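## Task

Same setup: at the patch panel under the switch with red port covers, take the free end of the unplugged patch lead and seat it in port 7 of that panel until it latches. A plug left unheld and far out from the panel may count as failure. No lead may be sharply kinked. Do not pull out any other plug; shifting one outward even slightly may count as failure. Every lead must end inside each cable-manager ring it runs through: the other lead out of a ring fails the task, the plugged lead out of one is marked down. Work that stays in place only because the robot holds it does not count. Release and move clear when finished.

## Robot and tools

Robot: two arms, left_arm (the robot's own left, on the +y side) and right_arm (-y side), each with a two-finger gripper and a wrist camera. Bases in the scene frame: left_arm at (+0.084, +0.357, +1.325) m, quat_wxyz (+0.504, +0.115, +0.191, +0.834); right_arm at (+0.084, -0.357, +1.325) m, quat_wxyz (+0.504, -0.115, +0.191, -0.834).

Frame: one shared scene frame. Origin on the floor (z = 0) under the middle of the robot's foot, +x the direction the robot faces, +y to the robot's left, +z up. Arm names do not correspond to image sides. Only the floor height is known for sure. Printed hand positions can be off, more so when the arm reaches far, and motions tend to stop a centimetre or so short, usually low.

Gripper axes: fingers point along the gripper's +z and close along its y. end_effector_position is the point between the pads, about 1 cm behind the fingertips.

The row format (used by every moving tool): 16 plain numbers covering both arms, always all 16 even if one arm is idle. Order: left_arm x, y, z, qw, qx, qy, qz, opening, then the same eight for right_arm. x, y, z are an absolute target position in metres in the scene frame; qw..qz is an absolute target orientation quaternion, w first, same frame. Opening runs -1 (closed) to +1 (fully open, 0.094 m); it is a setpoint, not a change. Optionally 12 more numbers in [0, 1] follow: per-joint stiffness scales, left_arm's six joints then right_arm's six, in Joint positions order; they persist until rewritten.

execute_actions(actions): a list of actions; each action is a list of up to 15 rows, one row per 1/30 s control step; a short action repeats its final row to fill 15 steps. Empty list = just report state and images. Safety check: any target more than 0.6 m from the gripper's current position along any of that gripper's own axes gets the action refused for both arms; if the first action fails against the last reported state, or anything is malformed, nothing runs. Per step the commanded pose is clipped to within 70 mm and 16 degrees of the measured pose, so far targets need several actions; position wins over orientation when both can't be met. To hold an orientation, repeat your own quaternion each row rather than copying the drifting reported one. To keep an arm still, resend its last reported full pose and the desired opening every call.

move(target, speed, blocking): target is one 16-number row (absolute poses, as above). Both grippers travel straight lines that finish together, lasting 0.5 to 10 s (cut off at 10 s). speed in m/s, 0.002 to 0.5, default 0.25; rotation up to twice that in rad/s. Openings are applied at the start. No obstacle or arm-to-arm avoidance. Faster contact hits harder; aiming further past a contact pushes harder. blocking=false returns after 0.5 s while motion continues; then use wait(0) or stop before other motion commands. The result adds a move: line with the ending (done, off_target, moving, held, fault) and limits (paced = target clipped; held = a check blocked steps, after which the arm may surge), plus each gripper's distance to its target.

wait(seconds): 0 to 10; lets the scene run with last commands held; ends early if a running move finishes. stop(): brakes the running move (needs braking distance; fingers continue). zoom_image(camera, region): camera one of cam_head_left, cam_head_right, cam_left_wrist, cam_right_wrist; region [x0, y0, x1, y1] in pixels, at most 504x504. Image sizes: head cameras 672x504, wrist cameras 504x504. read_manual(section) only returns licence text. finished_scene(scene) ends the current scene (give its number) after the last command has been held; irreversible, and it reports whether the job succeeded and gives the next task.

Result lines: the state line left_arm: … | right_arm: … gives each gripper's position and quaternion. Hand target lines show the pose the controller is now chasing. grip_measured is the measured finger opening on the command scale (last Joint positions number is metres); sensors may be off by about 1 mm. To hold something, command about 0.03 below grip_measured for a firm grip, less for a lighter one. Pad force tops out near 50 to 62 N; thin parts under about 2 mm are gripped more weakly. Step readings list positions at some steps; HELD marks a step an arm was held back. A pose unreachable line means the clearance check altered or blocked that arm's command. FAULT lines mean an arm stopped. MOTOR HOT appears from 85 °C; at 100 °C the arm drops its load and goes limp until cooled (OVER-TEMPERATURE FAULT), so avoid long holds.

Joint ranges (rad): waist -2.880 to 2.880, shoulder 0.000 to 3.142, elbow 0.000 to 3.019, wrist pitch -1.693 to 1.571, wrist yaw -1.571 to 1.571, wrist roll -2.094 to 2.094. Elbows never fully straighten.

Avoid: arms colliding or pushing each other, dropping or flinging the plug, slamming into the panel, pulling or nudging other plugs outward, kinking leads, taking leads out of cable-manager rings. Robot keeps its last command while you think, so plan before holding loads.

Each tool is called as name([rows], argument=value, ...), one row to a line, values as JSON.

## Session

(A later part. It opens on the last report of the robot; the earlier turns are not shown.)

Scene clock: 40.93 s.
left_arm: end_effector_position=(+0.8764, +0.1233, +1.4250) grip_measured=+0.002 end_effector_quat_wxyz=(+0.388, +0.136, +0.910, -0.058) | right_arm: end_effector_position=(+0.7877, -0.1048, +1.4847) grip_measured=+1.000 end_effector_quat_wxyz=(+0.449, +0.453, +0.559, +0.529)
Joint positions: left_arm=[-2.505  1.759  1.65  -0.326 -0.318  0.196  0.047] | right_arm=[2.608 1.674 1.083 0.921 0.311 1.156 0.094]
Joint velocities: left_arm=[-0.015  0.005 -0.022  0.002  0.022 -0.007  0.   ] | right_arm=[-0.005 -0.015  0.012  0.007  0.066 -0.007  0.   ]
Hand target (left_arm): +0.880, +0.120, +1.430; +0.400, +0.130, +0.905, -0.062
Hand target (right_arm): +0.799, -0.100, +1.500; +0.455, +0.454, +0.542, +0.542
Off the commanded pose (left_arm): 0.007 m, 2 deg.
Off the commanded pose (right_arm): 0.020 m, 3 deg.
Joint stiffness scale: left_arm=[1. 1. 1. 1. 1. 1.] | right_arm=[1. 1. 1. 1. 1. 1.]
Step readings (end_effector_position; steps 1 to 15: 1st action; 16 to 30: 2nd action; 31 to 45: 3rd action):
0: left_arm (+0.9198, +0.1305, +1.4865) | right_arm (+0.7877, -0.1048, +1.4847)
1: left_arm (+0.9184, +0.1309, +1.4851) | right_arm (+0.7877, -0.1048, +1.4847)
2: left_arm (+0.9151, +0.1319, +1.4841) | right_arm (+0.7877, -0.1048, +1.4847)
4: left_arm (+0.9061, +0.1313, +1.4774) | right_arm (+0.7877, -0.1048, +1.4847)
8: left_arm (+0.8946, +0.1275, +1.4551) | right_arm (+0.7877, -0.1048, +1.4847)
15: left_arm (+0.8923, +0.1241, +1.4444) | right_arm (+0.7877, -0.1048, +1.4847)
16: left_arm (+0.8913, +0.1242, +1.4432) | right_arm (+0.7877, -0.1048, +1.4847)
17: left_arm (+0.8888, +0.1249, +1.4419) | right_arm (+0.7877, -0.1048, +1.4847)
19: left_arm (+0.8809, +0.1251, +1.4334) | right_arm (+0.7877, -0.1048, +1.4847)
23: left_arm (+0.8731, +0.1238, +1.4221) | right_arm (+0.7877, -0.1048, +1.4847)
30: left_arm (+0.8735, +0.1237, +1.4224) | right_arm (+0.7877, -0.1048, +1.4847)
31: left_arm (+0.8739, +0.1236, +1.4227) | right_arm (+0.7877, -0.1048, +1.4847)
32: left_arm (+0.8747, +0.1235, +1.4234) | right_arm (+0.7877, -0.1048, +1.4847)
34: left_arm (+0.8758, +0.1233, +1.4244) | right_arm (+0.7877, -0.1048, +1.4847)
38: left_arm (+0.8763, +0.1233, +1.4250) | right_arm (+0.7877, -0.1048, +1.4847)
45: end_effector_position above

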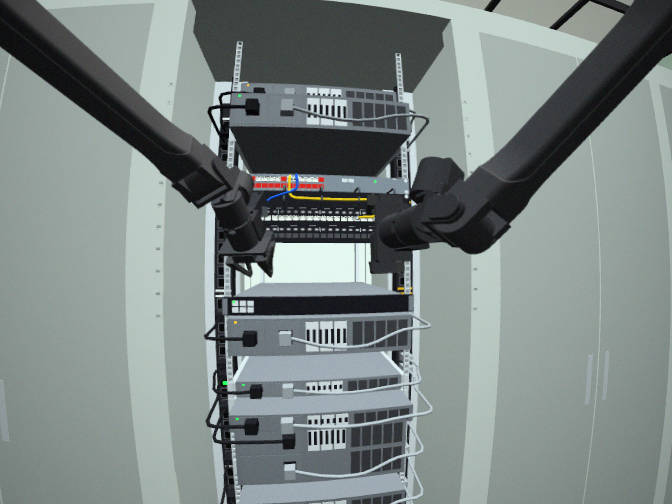

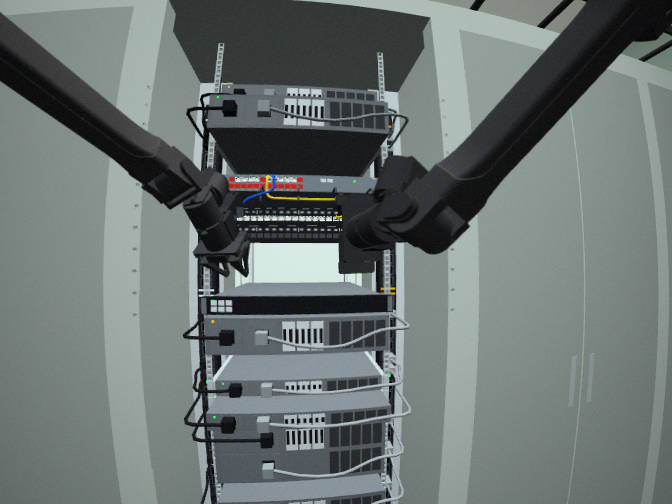

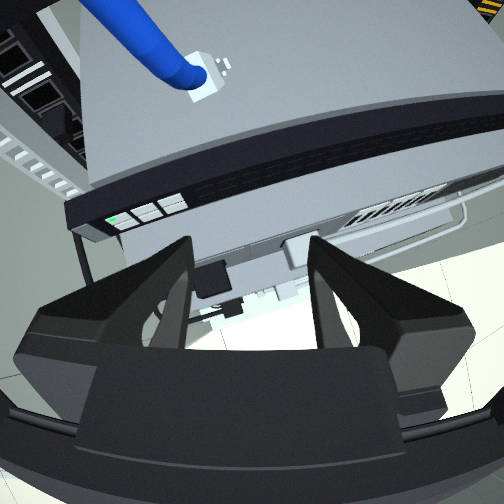

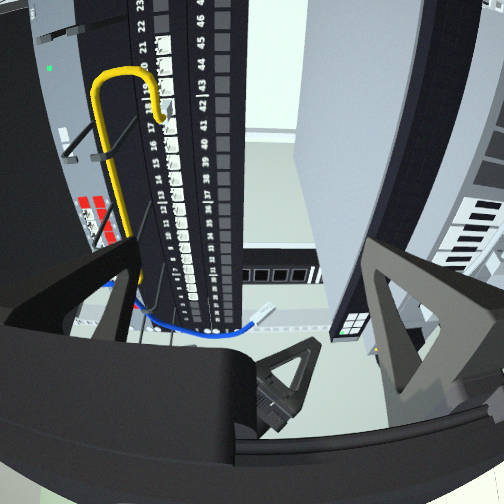

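execute_actions([
  [[0.89,0.135,1.45,0.39,0.09,0.916,-0.04,0.2,0.80,-0.10,1.50,0.4545,0.4545,0.5415,0.5415,1]],
  [[0.905,0.138,1.465,0.39,0.064,0.918,-0.027,0.2,0.80,-0.10,1.50,0.4545,0.4545,0.5415,0.5415,1]],
  [[0.915,0.138,1.475,0.39,0.064,0.918,-0.027,0.2,0.80,-0.10,1.50,0.4545,0.4545,0.5415,0.5415,1]],
])

zoom_image(camera="cam_right_wrist", region=[180, 270, 320, 370])

Scene clock: 42.73 s.
left_arm: end_effector_position=(+0.8900, +0.1433, +1.4355) grip_measured=+0.197 end_effector_quat_wxyz=(+0.361, +0.075, +0.929, -0.019) | right_arm: end_effector_position=(+0.7877, -0.1048, +1.4847) grip_measured=+1.000 end_effector_quat_wxyz=(+0.449, +0.453, +0.559, +0.529)
Joint positions: left_arm=[-2.507  1.788  1.761 -0.464 -0.441  0.085  0.056] | right_arm=[2.608 1.674 1.083 0.921 0.311 1.156 0.094]
Joint velocities: left_arm=[-0.005 -0.005  0.007 -0.017  0.051 -0.066 -0.001] | right_arm=[-0.005 -0.024  0.017 -0.002  0.022 -0.007  0.   ]
Hand target (left_arm): +0.911, +0.140, +1.476; +0.391, +0.064, +0.918, -0.028
Hand target (right_arm): +0.799, -0.100, +1.500; +0.455, +0.454, +0.542, +0.542
Off the commanded pose (left_arm): 0.047 m, 4 deg.
Off the commanded pose (right_arm): 0.020 m, 3 deg.
Joint stiffness scale: left_arm=[1. 1. 1. 1. 1. 1.] | right_arm=[1. 1. 1. 1. 1. 1.]
Step readings (end_effector_position; steps 1 to 15: 1st action; 16 to 30: 2nd action; 31 to 45: 3rd action):
0: left_arm (+0.8764, +0.1233, +1.4250) | right_arm (+0.7877, -0.1048, +1.4847)
1: left_arm (+0.8767, +0.1285, +1.4240) | right_arm (+0.7877, -0.1048, +1.4847)
2: left_arm (+0.8760, +0.1325, +1.4227) | right_arm (+0.7877, -0.1048, +1.4847)
4: left_arm (+0.8752, +0.1354, +1.4218) | right_arm (+0.7877, -0.1048, +1.4847)
8: left_arm (+0.8747, +0.1360, +1.4217) | right_arm (+0.7877, -0.1048, +1.4847)
15: left_arm (+0.8748, +0.1361, +1.4219) | right_arm (+0.7877, -0.1048, +1.4847)
16: left_arm (+0.8759, +0.1399, +1.4232) | right_arm (+0.7877, -0.1048, +1.4847)
17: left_arm (+0.8776, +0.1420, +1.4239) | right_arm (+0.7877, -0.1048, +1.4847)
19: left_arm (+0.8842, +0.1441, +1.4313) | right_arm (+0.7877, -0.1048, +1.4847)
23: left_arm (+0.8891, +0.1452, +1.4395) | right_arm (+0.7877, -0.1048, +1.4847)
30: left_arm (+0.8896, +0.1446, +1.4386) | right_arm (+0.7877, -0.1048, +1.4847)
31: left_arm (+0.8901, +0.1448, +1.4395) | right_arm (+0.7877, -0.1048, +1.4847)
32: left_arm (+0.8897, +0.1446, +1.4385) | right_arm (+0.7877, -0.1048, +1.4847)
34: left_arm (+0.8895, +0.1441, +1.4369) | right_arm (+0.7877, -0.1048, +1.4847)
38: left_arm (+0.8902, +0.1433, +1.4357) | right_arm (+0.7877, -0.1048, +1.4847)
45: end_effector_position above

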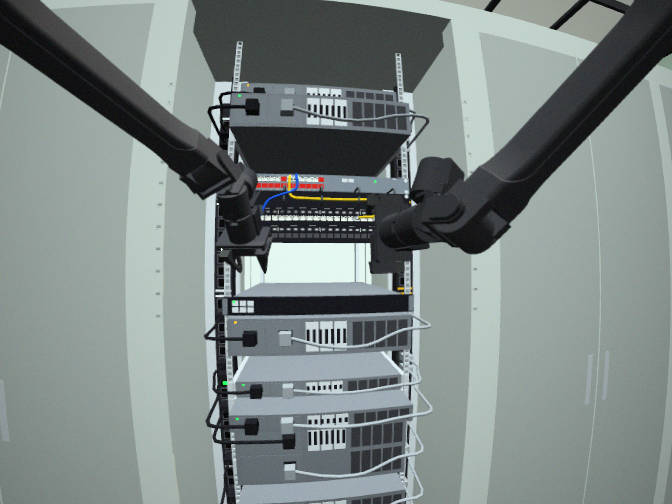

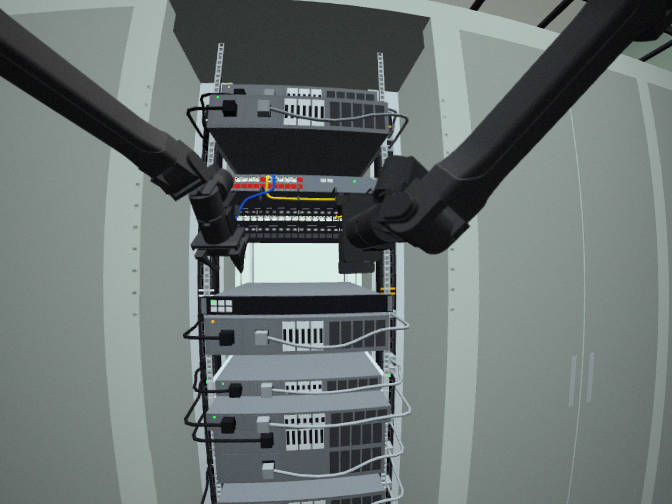

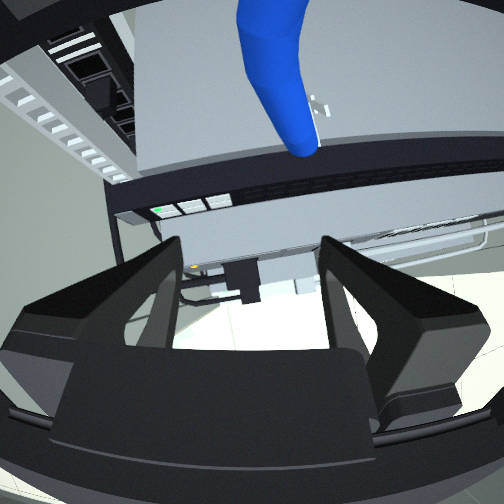

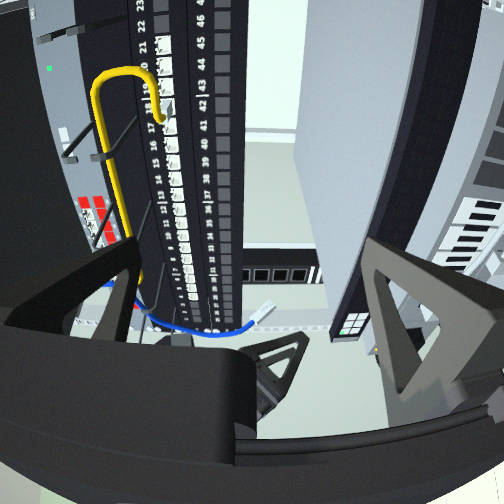

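Region (180, 270, 320, 370) of cam_right_wrist's 504x504 image, scaled by 3.600, with more detail than that image has; it fills the top 360 rows of this view, and the rest is white.

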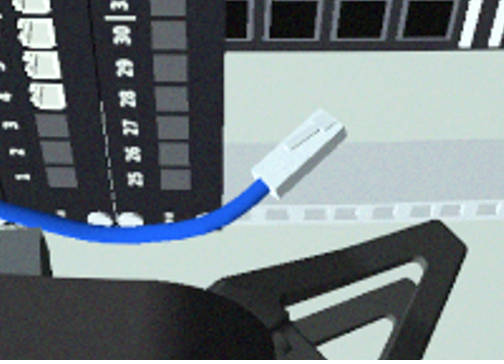

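execute_actions([
  [[0.89,0.118,1.445,0.39,0.064,0.918,-0.027,0.2,0.80,-0.10,1.50,0.4545,0.4545,0.5415,0.5415,1]],
  [[0.895,0.112,1.455,0.39,0.064,0.918,-0.027,0.2,0.80,-0.10,1.50,0.4545,0.4545,0.5415,0.5415,1]],
])

Scene clock: 43.90 s.
left_arm: end_effector_position=(+0.8873, +0.1290, +1.4401) grip_measured=+0.197 end_effector_quat_wxyz=(+0.378, +0.066, +0.923, -0.017) | right_arm: end_effector_position=(+0.7877, -0.1048, +1.4847) grip_measured=+1.000 end_effector_quat_wxyz=(+0.449, +0.453, +0.559, +0.529)
Joint positions: left_arm=[-2.533  1.788  1.739 -0.406 -0.474  0.076  0.056] | right_arm=[2.608 1.674 1.083 0.921 0.311 1.156 0.094]
Joint velocities: left_arm=[-0.005  0.015 -0.002  0.002 -0.022  0.022 -0.   ] | right_arm=[-0.005 -0.005 -0.012 -0.012  0.037 -0.051  0.   ]
Hand target (left_arm): +0.894, +0.112, +1.455; +0.390, +0.064, +0.918, -0.027
Hand target (right_arm): +0.799, -0.100, +1.500; +0.455, +0.454, +0.542, +0.542
Off the commanded pose (left_arm): 0.024 m, 2 deg.
Off the commanded pose (right_arm): 0.020 m, 3 deg.
Joint stiffness scale: left_arm=[1. 1. 1. 1. 1. 1.] | right_arm=[1. 1. 1. 1. 1. 1.]
Step readings (end_effector_position; steps 1 to 15: 1st action; 16 to 30: 2nd action):
0: left_arm (+0.8900, +0.1433, +1.4355) | right_arm (+0.7877, -0.1048, +1.4847)
1: left_arm (+0.8895, +0.1436, +1.4347) | right_arm (+0.7877, -0.1048, +1.4847)
2: left_arm (+0.8900, +0.1436, +1.4343) | right_arm (+0.7877, -0.1048, +1.4847)
4: left_arm (+0.8900, +0.1407, +1.4344) | right_arm (+0.7877, -0.1048, +1.4847)
8: left_arm (+0.8891, +0.1346, +1.4370) | right_arm (+0.7877, -0.1048, +1.4847)
15: left_arm (+0.8889, +0.1326, +1.4383) | right_arm (+0.7877, -0.1048, +1.4847)
16: left_arm (+0.8888, +0.1327, +1.4384) | right_arm (+0.7877, -0.1048, +1.4847)
17: left_arm (+0.8887, +0.1330, +1.4385) | right_arm (+0.7877, -0.1048, +1.4847)
19: left_arm (+0.8884, +0.1323, +1.4389) | right_arm (+0.7877, -0.1048, +1.4847)
23: left_arm (+0.8875, +0.1297, +1.4398) | right_arm (+0.7877, -0.1048, +1.4847)
30: end_effector_position above

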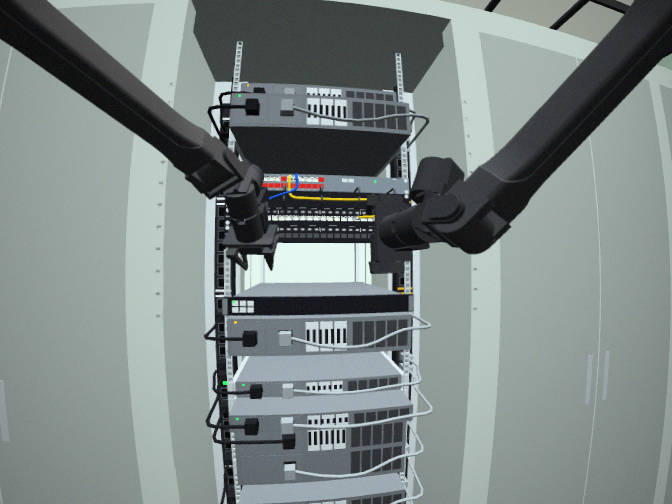

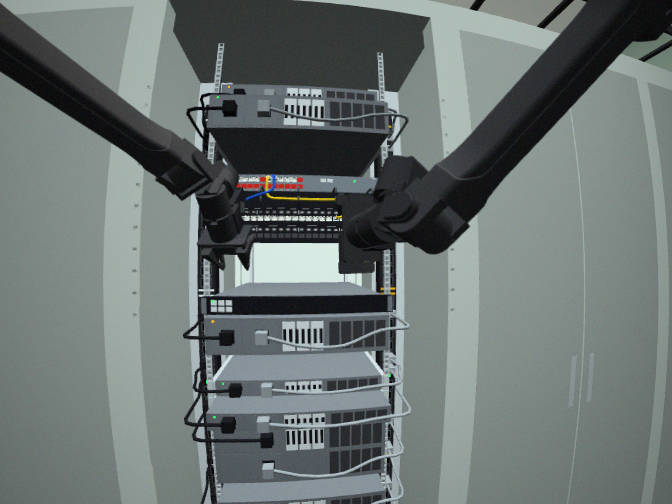

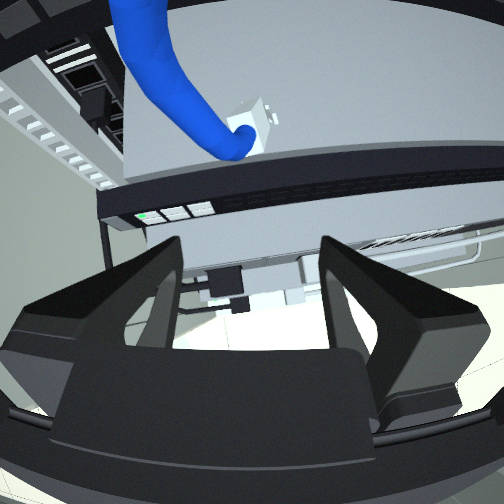

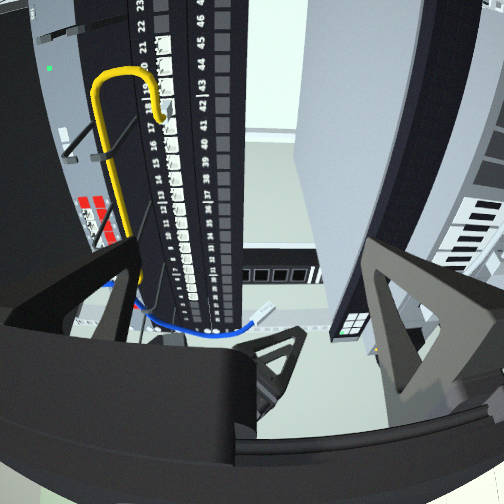

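Centered. Rise first (camera clear of cable), then forward.

execute_actions([
  [[0.90,0.122,1.475,0.39,0.064,0.918,-0.027,0.2,0.80,-0.10,1.50,0.4545,0.4545,0.5415,0.5415,1]],
  [[0.91,0.124,1.485,0.39,0.064,0.918,-0.027,0.2,0.80,-0.10,1.50,0.4545,0.4545,0.5415,0.5415,1]],
])

zoom_image(camera="cam_right_wrist", region=[180, 270, 320, 370])

Scene clock: 45.10 s.
left_arm: end_effector_position=(+0.9017, +0.1335, +1.4681) grip_measured=+0.197 end_effector_quat_wxyz=(+0.382, +0.065, +0.922, -0.019) | right_arm: end_effector_position=(+0.7877, -0.1048, +1.4847) grip_measured=+1.000 end_effector_quat_wxyz=(+0.449, +0.453, +0.559, +0.529)
Joint positions: left_arm=[-2.533  1.793  1.825 -0.479 -0.47   0.076  0.056] | right_arm=[2.608 1.674 1.083 0.921 0.311 1.156 0.094]
Joint velocities: left_arm=[-0.015 -0.005 -0.007 -0.032 -0.051 -0.066  0.001] | right_arm=[-0.015 -0.005  0.002 -0.022 -0.037  0.007  0.   ]
Hand target (left_arm): +0.909, +0.124, +1.485; +0.390, +0.064, +0.918, -0.027
Hand target (right_arm): +0.799, -0.100, +1.500; +0.455, +0.454, +0.542, +0.542
Off the commanded pose (left_arm): 0.021 m, 1 deg.
Off the commanded pose (right_arm): 0.020 m, 3 deg.
Joint stiffness scale: left_arm=[1. 1. 1. 1. 1. 1.] | right_arm=[1. 1. 1. 1. 1. 1.]
Step readings (end_effector_position; steps 1 to 15: 1st action; 16 to 30: 2nd action):
0: left_arm (+0.8873, +0.1290, +1.4401) | right_arm (+0.7877, -0.1048, +1.4847)
1: left_arm (+0.8871, +0.1291, +1.4403) | right_arm (+0.7877, -0.1048, +1.4847)
2: left_arm (+0.8867, +0.1293, +1.4405) | right_arm (+0.7877, -0.1048, +1.4847)
4: left_arm (+0.8869, +0.1298, +1.4418) | right_arm (+0.7877, -0.1048, +1.4847)
8: left_arm (+0.8893, +0.1305, +1.4460) | right_arm (+0.7877, -0.1048, +1.4847)
15: left_arm (+0.8895, +0.1306, +1.4466) | right_arm (+0.7877, -0.1048, +1.4847)
16: left_arm (+0.8899, +0.1308, +1.4479) | right_arm (+0.7877, -0.1048, +1.4847)
17: left_arm (+0.8905, +0.1305, +1.4484) | right_arm (+0.7877, -0.1048, +1.4847)
19: left_arm (+0.8938, +0.1311, +1.4537) | right_arm (+0.7877, -0.1048, +1.4847)
23: left_arm (+0.9005, +0.1329, +1.4655) | right_arm (+0.7877, -0.1048, +1.4847)
30: end_effector_position above

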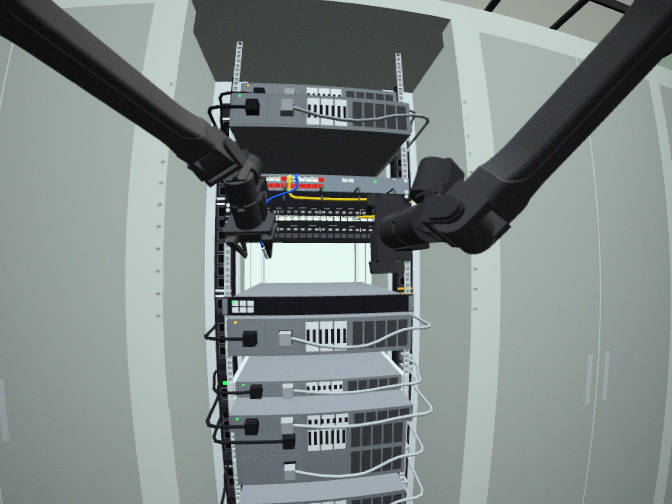

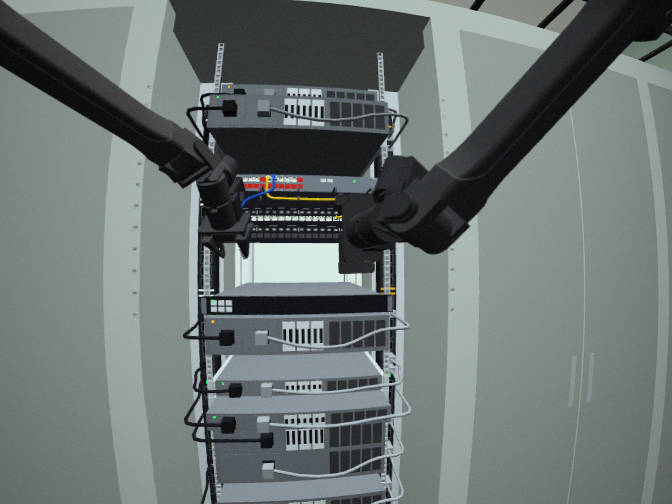

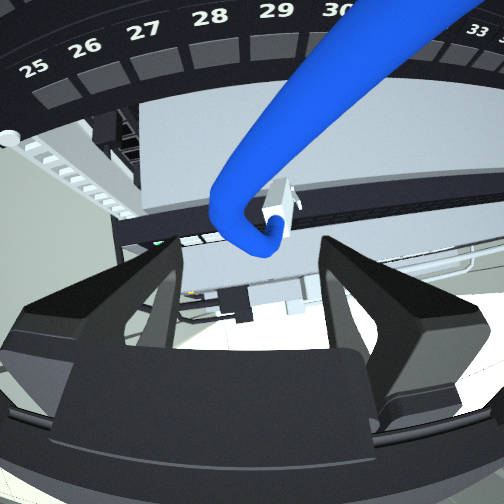

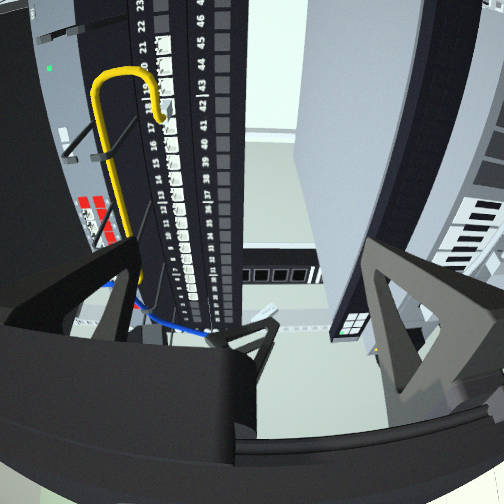

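Region (180, 270, 320, 370) of cam_right_wrist's 504x504 image, scaled by 3.600, with more detail than that image has; it fills the top 360 rows of this view, and the rest is white.

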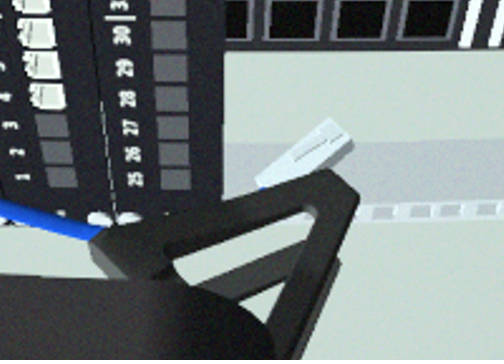

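execute_actions([
  [[0.921,0.114,1.487,0.39,0.064,0.918,-0.027,0.2,0.80,-0.10,1.50,0.4545,0.4545,0.5415,0.5415,1]],
  [[0.929,0.112,1.488,0.39,0.064,0.918,-0.027,0.2,0.80,-0.10,1.50,0.4545,0.4545,0.5415,0.5415,1]],
])

zoom_image(camera="cam_right_wrist", region=[180, 270, 320, 370])

Scene clock: 46.23 s.
left_arm: end_effector_position=(+0.9214, +0.1263, +1.4714) grip_measured=+0.197 end_effector_quat_wxyz=(+0.381, +0.064, +0.922, -0.018) | right_arm: end_effector_position=(+0.7877, -0.1048, +1.4847) grip_measured=+1.000 end_effector_quat_wxyz=(+0.449, +0.453, +0.559, +0.529)
Joint positions: left_arm=[-2.533  1.851  1.931 -0.528 -0.472  0.076  0.056] | right_arm=[2.608 1.674 1.083 0.921 0.311 1.156 0.094]
Joint velocities: left_arm=[-0.005  0.005 -0.007 -0.002 -0.007 -0.051  0.   ] | right_arm=[-0.015 -0.005  0.007  0.002 -0.037 -0.007  0.   ]
Hand target (left_arm): +0.928, +0.113, +1.488; +0.391, +0.064, +0.918, -0.027
Hand target (right_arm): +0.799, -0.100, +1.500; +0.455, +0.454, +0.542, +0.542
Off the commanded pose (left_arm): 0.023 m, 1 deg.
Off the commanded pose (right_arm): 0.020 m, 3 deg.
Joint stiffness scale: left_arm=[1. 1. 1. 1. 1. 1.] | right_arm=[1. 1. 1. 1. 1. 1.]
Step readings (end_effector_position; steps 1 to 15: 1st action; 16 to 30: 2nd action):
0: left_arm (+0.9017, +0.1335, +1.4681) | right_arm (+0.7877, -0.1048, +1.4847)
1: left_arm (+0.9024, +0.1335, +1.4682) | right_arm (+0.7877, -0.1048, +1.4847)
2: left_arm (+0.9048, +0.1328, +1.4690) | right_arm (+0.7877, -0.1048, +1.4847)
4: left_arm (+0.9109, +0.1310, +1.4714) | right_arm (+0.7877, -0.1048, +1.4847)
8: left_arm (+0.9143, +0.1295, +1.4713) | right_arm (+0.7877, -0.1048, +1.4847)
15: left_arm (+0.9135, +0.1291, +1.4695) | right_arm (+0.7877, -0.1048, +1.4847)
16: left_arm (+0.9140, +0.1290, +1.4698) | right_arm (+0.7877, -0.1048, +1.4847)
17: left_arm (+0.9157, +0.1286, +1.4707) | right_arm (+0.7877, -0.1048, +1.4847)
19: left_arm (+0.9197, +0.1275, +1.4726) | right_arm (+0.7877, -0.1048, +1.4847)
23: left_arm (+0.9220, +0.1267, +1.4731) | right_arm (+0.7877, -0.1048, +1.4847)
30: end_effector_position above

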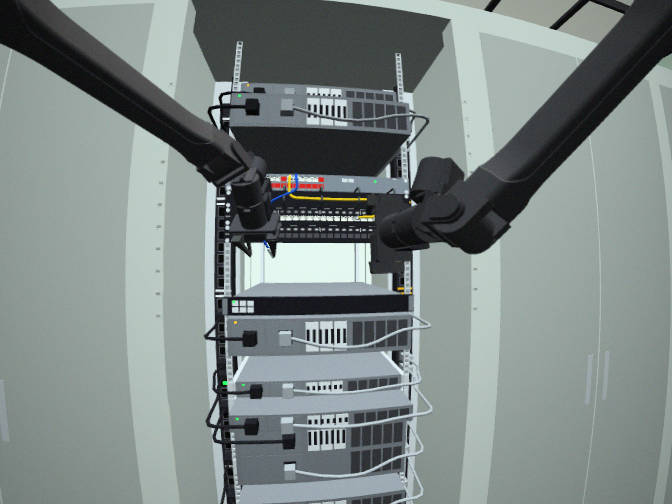

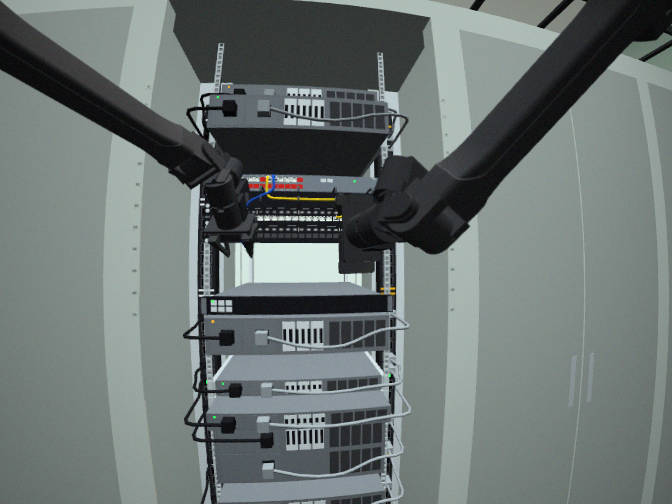

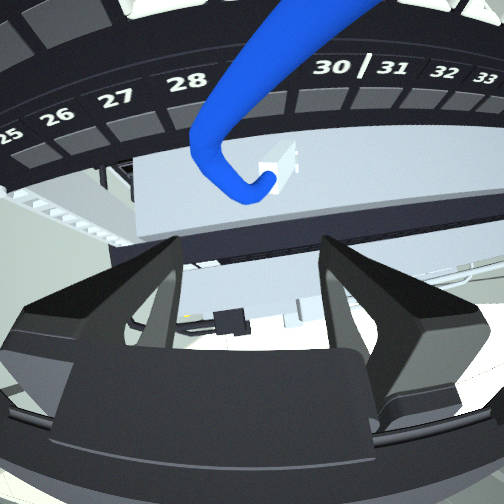

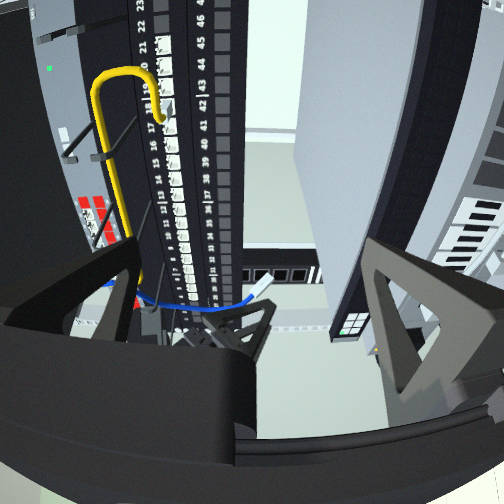

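Region (180, 270, 320, 370) of cam_right_wrist's 504x504 image, scaled by 3.600, with more detail than that image has; it fills the top 360 rows of this view, and the rest is white.

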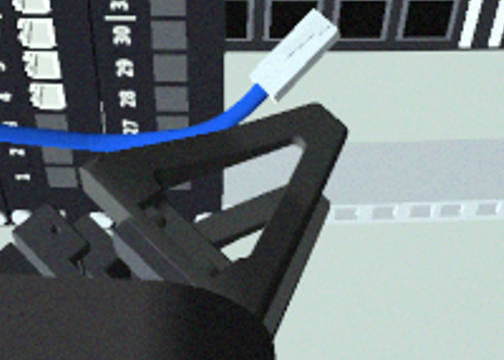

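execute_actions([
  [[0.912,0.114,1.492,0.43,0.063,0.90,-0.03,0.2,0.80,-0.10,1.50,0.4545,0.4545,0.5415,0.5415,1]],
  [[0.912,0.114,1.492,0.475,0.062,0.877,-0.033,0.2,0.80,-0.10,1.50,0.4545,0.4545,0.5415,0.5415,1]],
  [[0.912,0.114,1.492,0.475,0.062,0.877,-0.033,0.2,0.80,-0.10,1.50,0.4545,0.4545,0.5415,0.5415,1]],
])

zoom_image(camera="cam_right_wrist", region=[180, 270, 320, 370])

Scene clock: 48.07 s.
left_arm: end_effector_position=(+0.9104, +0.1218, +1.4643) grip_measured=+0.197 end_effector_quat_wxyz=(+0.452, +0.064, +0.889, -0.023) | right_arm: end_effector_position=(+0.7877, -0.1048, +1.4847) grip_measured=+1.000 end_effector_quat_wxyz=(+0.449, +0.453, +0.559, +0.529)
Joint positions: left_arm=[-2.537  1.792  1.722 -0.205 -0.458  0.156  0.056] | right_arm=[2.608 1.674 1.083 0.921 0.311 1.156 0.094]
Joint velocities: left_arm=[-0.015  0.005  0.007  0.002 -0.037  0.007 -0.001] | right_arm=[-0.024  0.015 -0.002 -0.007  0.037 -0.007  0.   ]
Hand target (left_arm): +0.912, +0.114, +1.492; +0.475, +0.062, +0.877, -0.033
Hand target (right_arm): +0.799, -0.100, +1.500; +0.455, +0.454, +0.542, +0.542
Off the commanded pose (left_arm): 0.029 m, 3 deg.
Off the commanded pose (right_arm): 0.020 m, 3 deg.
Joint stiffness scale: left_arm=[1. 1. 1. 1. 1. 1.] | right_arm=[1. 1. 1. 1. 1. 1.]
Step readings (end_effector_position; steps 1 to 15: 1st action; 16 to 30: 2nd action; 31 to 45: 3rd action):
0: left_arm (+0.9214, +0.1263, +1.4714) | right_arm (+0.7877, -0.1048, +1.4847)
1: left_arm (+0.9211, +0.1256, +1.4704) | right_arm (+0.7877, -0.1048, +1.4847)
2: left_arm (+0.9196, +0.1266, +1.4708) | right_arm (+0.7877, -0.1048, +1.4847)
4: left_arm (+0.9131, +0.1270, +1.4664) | right_arm (+0.7877, -0.1048, +1.4847)
8: left_arm (+0.9098, +0.1245, +1.4618) | right_arm (+0.7877, -0.1048, +1.4847)
15: left_arm (+0.9106, +0.1239, +1.4628) | right_arm (+0.7877, -0.1048, +1.4847)
16: left_arm (+0.9111, +0.1230, +1.4627) | right_arm (+0.7877, -0.1048, +1.4847)
17: left_arm (+0.9118, +0.1232, +1.4653) | right_arm (+0.7877, -0.1048, +1.4847)
19: left_arm (+0.9098, +0.1232, +1.4649) | right_arm (+0.7877, -0.1048, +1.4847)
23: left_arm (+0.9095, +0.1220, +1.4632) | right_arm (+0.7877, -0.1048, +1.4847)
30: left_arm (+0.9104, +0.1219, +1.4643) | right_arm (+0.7877, -0.1048, +1.4847)
31: left_arm (+0.9104, +0.1219, +1.4643) | right_arm (+0.7877, -0.1048, +1.4847)
32: left_arm (+0.9104, +0.1218, +1.4643) | right_arm (+0.7877, -0.1048, +1.4847)
34: left_arm (+0.9104, +0.1218, +1.4643) | right_arm (+0.7877, -0.1048, +1.4847)
38: left_arm (+0.9104, +0.1218, +1.4643) | right_arm (+0.7877, -0.1048, +1.4847)
45: end_effector_position above

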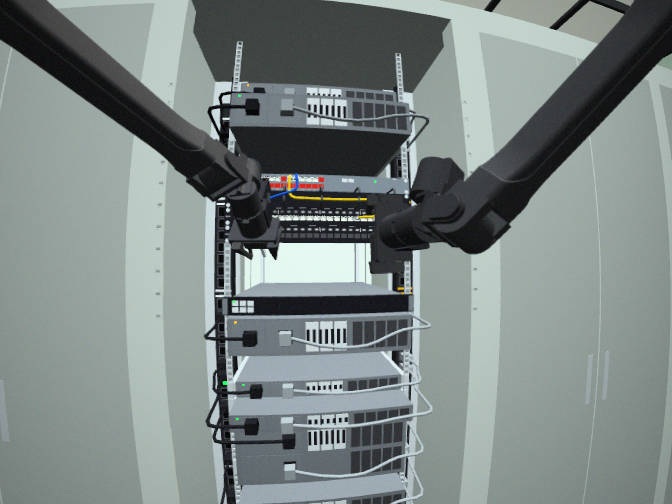

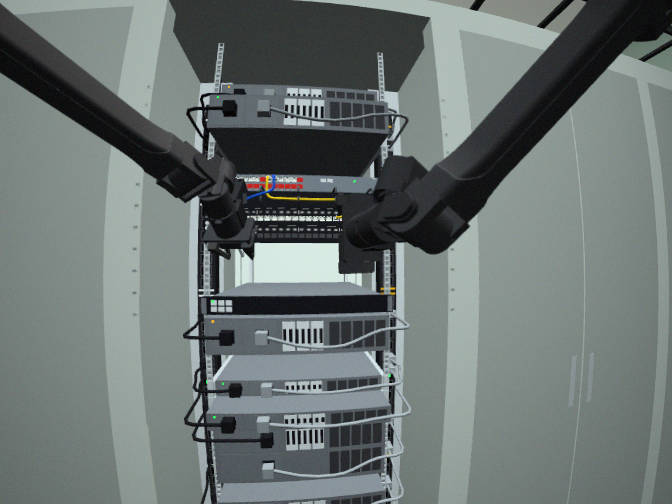

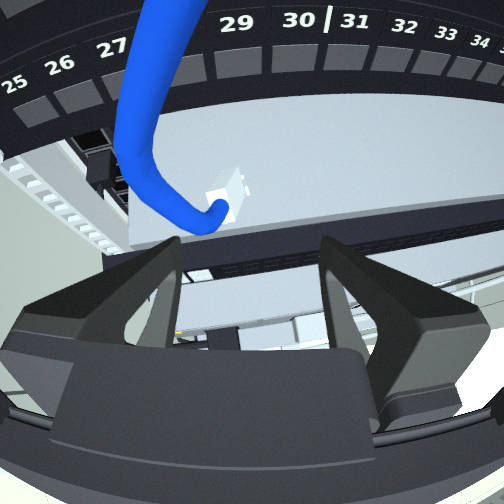

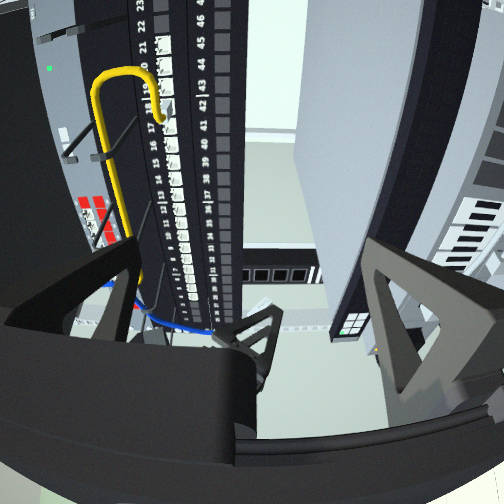

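Region (180, 270, 320, 370) of cam_right_wrist's 504x504 image, scaled by 3.600, with more detail than that image has; it fills the top 360 rows of this view, and the rest is white.

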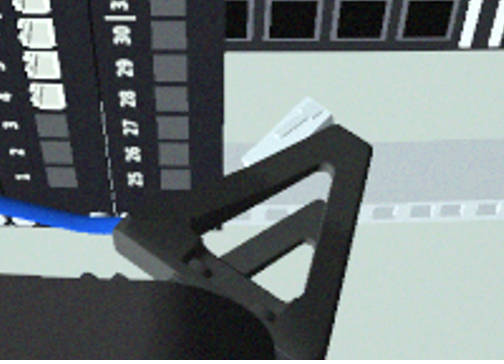

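execute_actions([
  [[0.918,0.124,1.496,0.475,0.062,0.877,-0.033,0.2,0.80,-0.10,1.50,0.4545,0.4545,0.5415,0.5415,1]],
  [[0.922,0.126,1.50,0.475,0.062,0.877,-0.033,0.2,0.80,-0.10,1.50,0.4545,0.4545,0.5415,0.5415,1]],
])

zoom_image(camera="cam_right_wrist", region=[180, 270, 320, 370])

Scene clock: 49.27 s.
left_arm: end_effector_position=(+0.9103, +0.1189, +1.4647) grip_measured=+0.197 end_effector_quat_wxyz=(+0.453, +0.070, +0.888, -0.030) | right_arm: end_effector_position=(+0.7877, -0.1048, +1.4847) grip_measured=+1.000 end_effector_quat_wxyz=(+0.449, +0.453, +0.559, +0.529)
Joint positions: left_arm=[-2.537  1.792  1.722 -0.205 -0.44   0.16   0.056] | right_arm=[2.608 1.674 1.083 0.921 0.311 1.156 0.094]
Joint velocities: left_arm=[-0.005 -0.005  0.007 -0.007  0.007 -0.022  0.   ] | right_arm=[-0.005 -0.005 -0.027 -0.002 -0.022 -0.022  0.   ]
Hand target (left_arm): +0.921, +0.127, +1.500; +0.475, +0.062, +0.877, -0.033
Hand target (right_arm): +0.799, -0.100, +1.500; +0.455, +0.454, +0.542, +0.542
Off the commanded pose (left_arm): 0.038 m, 3 deg.
Off the commanded pose (right_arm): 0.020 m, 3 deg.
Joint stiffness scale: left_arm=[1. 1. 1. 1. 1. 1.] | right_arm=[1. 1. 1. 1. 1. 1.]
Step readings (end_effector_position; steps 1 to 15: 1st action; 16 to 30: 2nd action):
0: left_arm (+0.9104, +0.1218, +1.4643) | right_arm (+0.7877, -0.1048, +1.4847)
1: left_arm (+0.9104, +0.1208, +1.4644) | right_arm (+0.7877, -0.1048, +1.4847)
2: left_arm (+0.9103, +0.1199, +1.4645) | right_arm (+0.7877, -0.1048, +1.4847)
4: left_arm (+0.9103, +0.1194, +1.4646) | right_arm (+0.7877, -0.1048, +1.4847)
8: left_arm (+0.9103, +0.1193, +1.4646) | right_arm (+0.7877, -0.1048, +1.4847)
15: left_arm (+0.9103, +0.1193, +1.4646) | right_arm (+0.7877, -0.1048, +1.4847)
16: left_arm (+0.9103, +0.1192, +1.4646) | right_arm (+0.7877, -0.1048, +1.4847)
17: left_arm (+0.9103, +0.1190, +1.4646) | right_arm (+0.7877, -0.1048, +1.4847)
19: left_arm (+0.9103, +0.1190, +1.4647) | right_arm (+0.7877, -0.1048, +1.4847)
23: left_arm (+0.9103, +0.1189, +1.4647) | right_arm (+0.7877, -0.1048, +1.4847)
30: end_effector_position above

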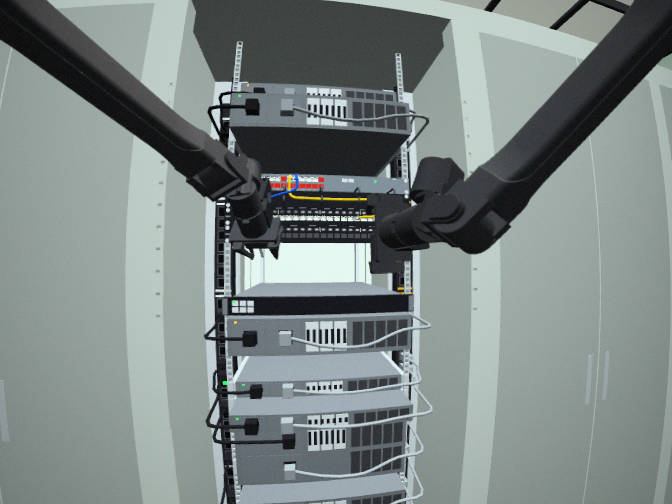

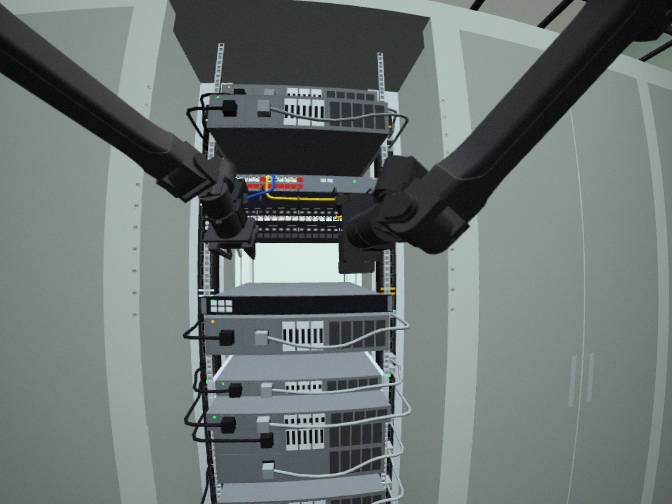

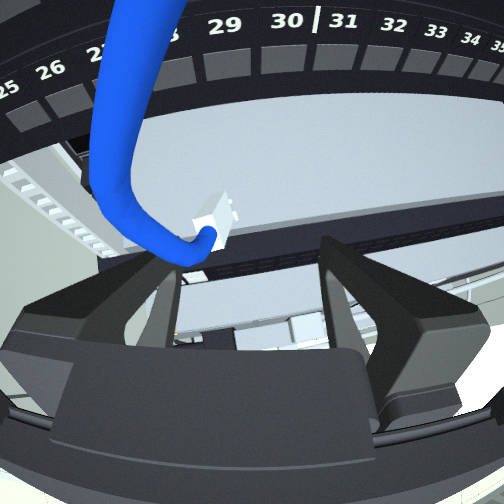

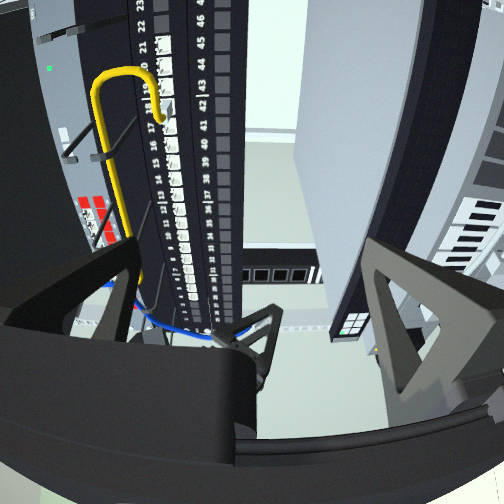

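Region (180, 270, 320, 370) of cam_right_wrist's 504x504 image, scaled by 3.600, with more detail than that image has; it fills the top 360 rows of this view, and the rest is white.

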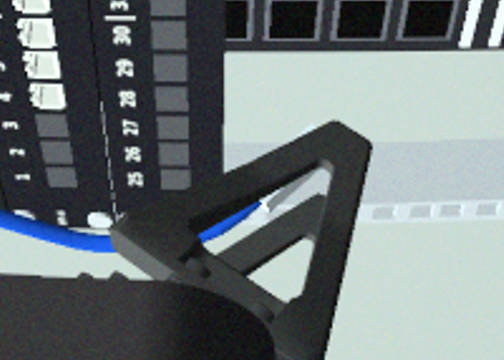

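execute_actions([
  [[0.922,0.140,1.50,0.475,0.062,0.877,-0.033,0.2,0.80,-0.10,1.50,0.4545,0.4545,0.5415,0.5415,1]],
  [[0.926,0.147,1.502,0.475,0.062,0.877,-0.033,0.2,0.80,-0.10,1.50,0.4545,0.4545,0.5415,0.5415,1]],
])

zoom_image(camera="cam_right_wrist", region=[180, 270, 320, 370])

Scene clock: 50.43 s.
left_arm: end_effector_position=(+0.9130, +0.1249, +1.4787) grip_measured=+0.197 end_effector_quat_wxyz=(+0.461, +0.073, +0.883, -0.039) | right_arm: end_effector_position=(+0.7877, -0.1048, +1.4847) grip_measured=+1.000 end_effector_quat_wxyz=(+0.449, +0.453, +0.559, +0.529)
Joint positions: left_arm=[-2.53   1.771  1.722 -0.205 -0.412  0.168  0.056] | right_arm=[2.608 1.674 1.083 0.921 0.311 1.156 0.094]
Joint velocities: left_arm=[-0.005  0.005 -0.002  0.007 -0.022 -0.066 -0.   ] | right_arm=[ 0.015 -0.005  0.012 -0.012  0.081 -0.051  0.   ]
Hand target (left_arm): +0.925, +0.147, +1.502; +0.475, +0.062, +0.877, -0.033
Hand target (right_arm): +0.799, -0.100, +1.500; +0.455, +0.454, +0.542, +0.542
Off the commanded pose (left_arm): 0.035 m, 2 deg.
Off the commanded pose (right_arm): 0.020 m, 3 deg.
Joint stiffness scale: left_arm=[1. 1. 1. 1. 1. 1.] | right_arm=[1. 1. 1. 1. 1. 1.]
Step readings (end_effector_position; steps 1 to 15: 1st action; 16 to 30: 2nd action):
0: left_arm (+0.9103, +0.1189, +1.4647) | right_arm (+0.7877, -0.1048, +1.4847)
1: left_arm (+0.9103, +0.1179, +1.4657) | right_arm (+0.7877, -0.1048, +1.4847)
2: left_arm (+0.9102, +0.1170, +1.4661) | right_arm (+0.7877, -0.1048, +1.4847)
4: left_arm (+0.9104, +0.1172, +1.4684) | right_arm (+0.7877, -0.1048, +1.4847)
8: left_arm (+0.9109, +0.1196, +1.4750) | right_arm (+0.7877, -0.1048, +1.4847)
15: left_arm (+0.9113, +0.1216, +1.4803) | right_arm (+0.7877, -0.1048, +1.4847)
16: left_arm (+0.9113, +0.1209, +1.4805) | right_arm (+0.7877, -0.1048, +1.4847)
17: left_arm (+0.9114, +0.1207, +1.4803) | right_arm (+0.7877, -0.1048, +1.4847)
19: left_arm (+0.9118, +0.1215, +1.4800) | right_arm (+0.7877, -0.1048, +1.4847)
23: left_arm (+0.9126, +0.1238, +1.4791) | right_arm (+0.7877, -0.1048, +1.4847)
30: end_effector_position above

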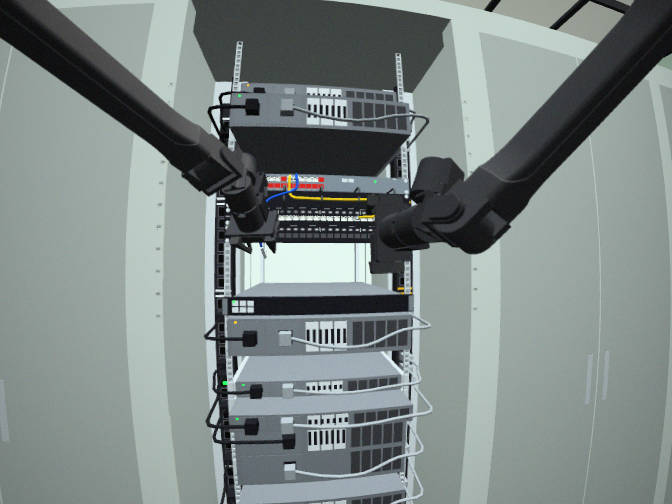

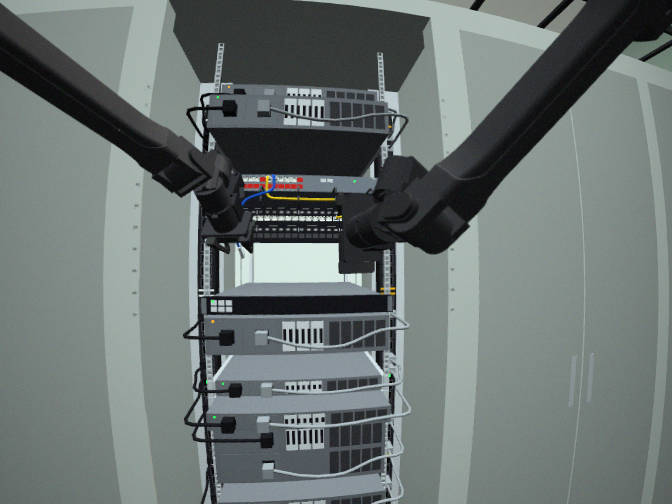

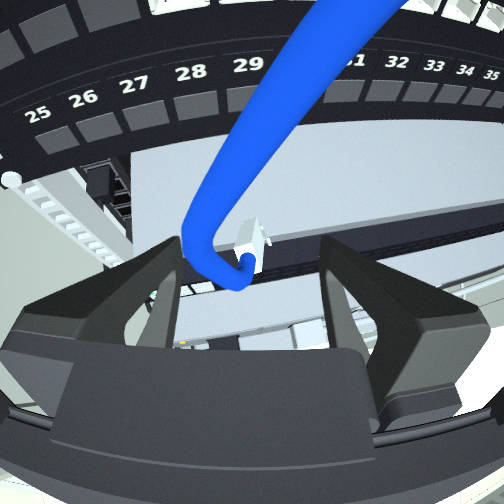

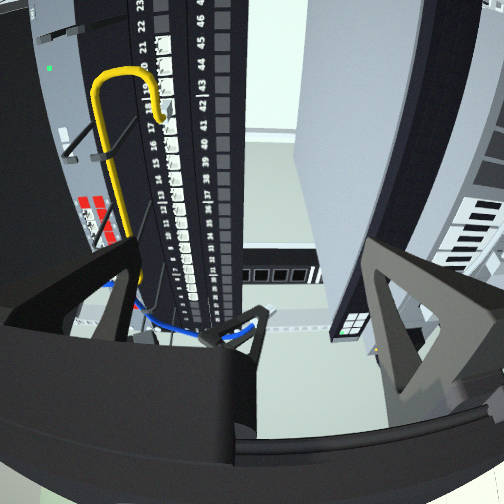

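Region (180, 270, 320, 370) of cam_right_wrist's 504x504 image, scaled by 3.600, with more detail than that image has; it fills the top 360 rows of this view, and the rest is white.

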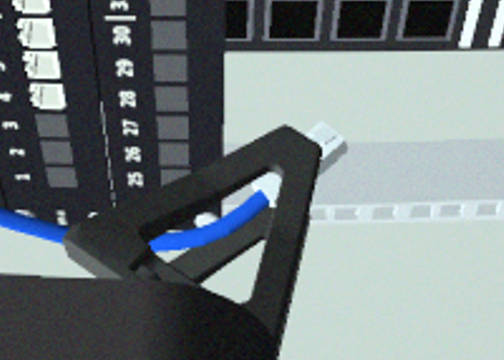

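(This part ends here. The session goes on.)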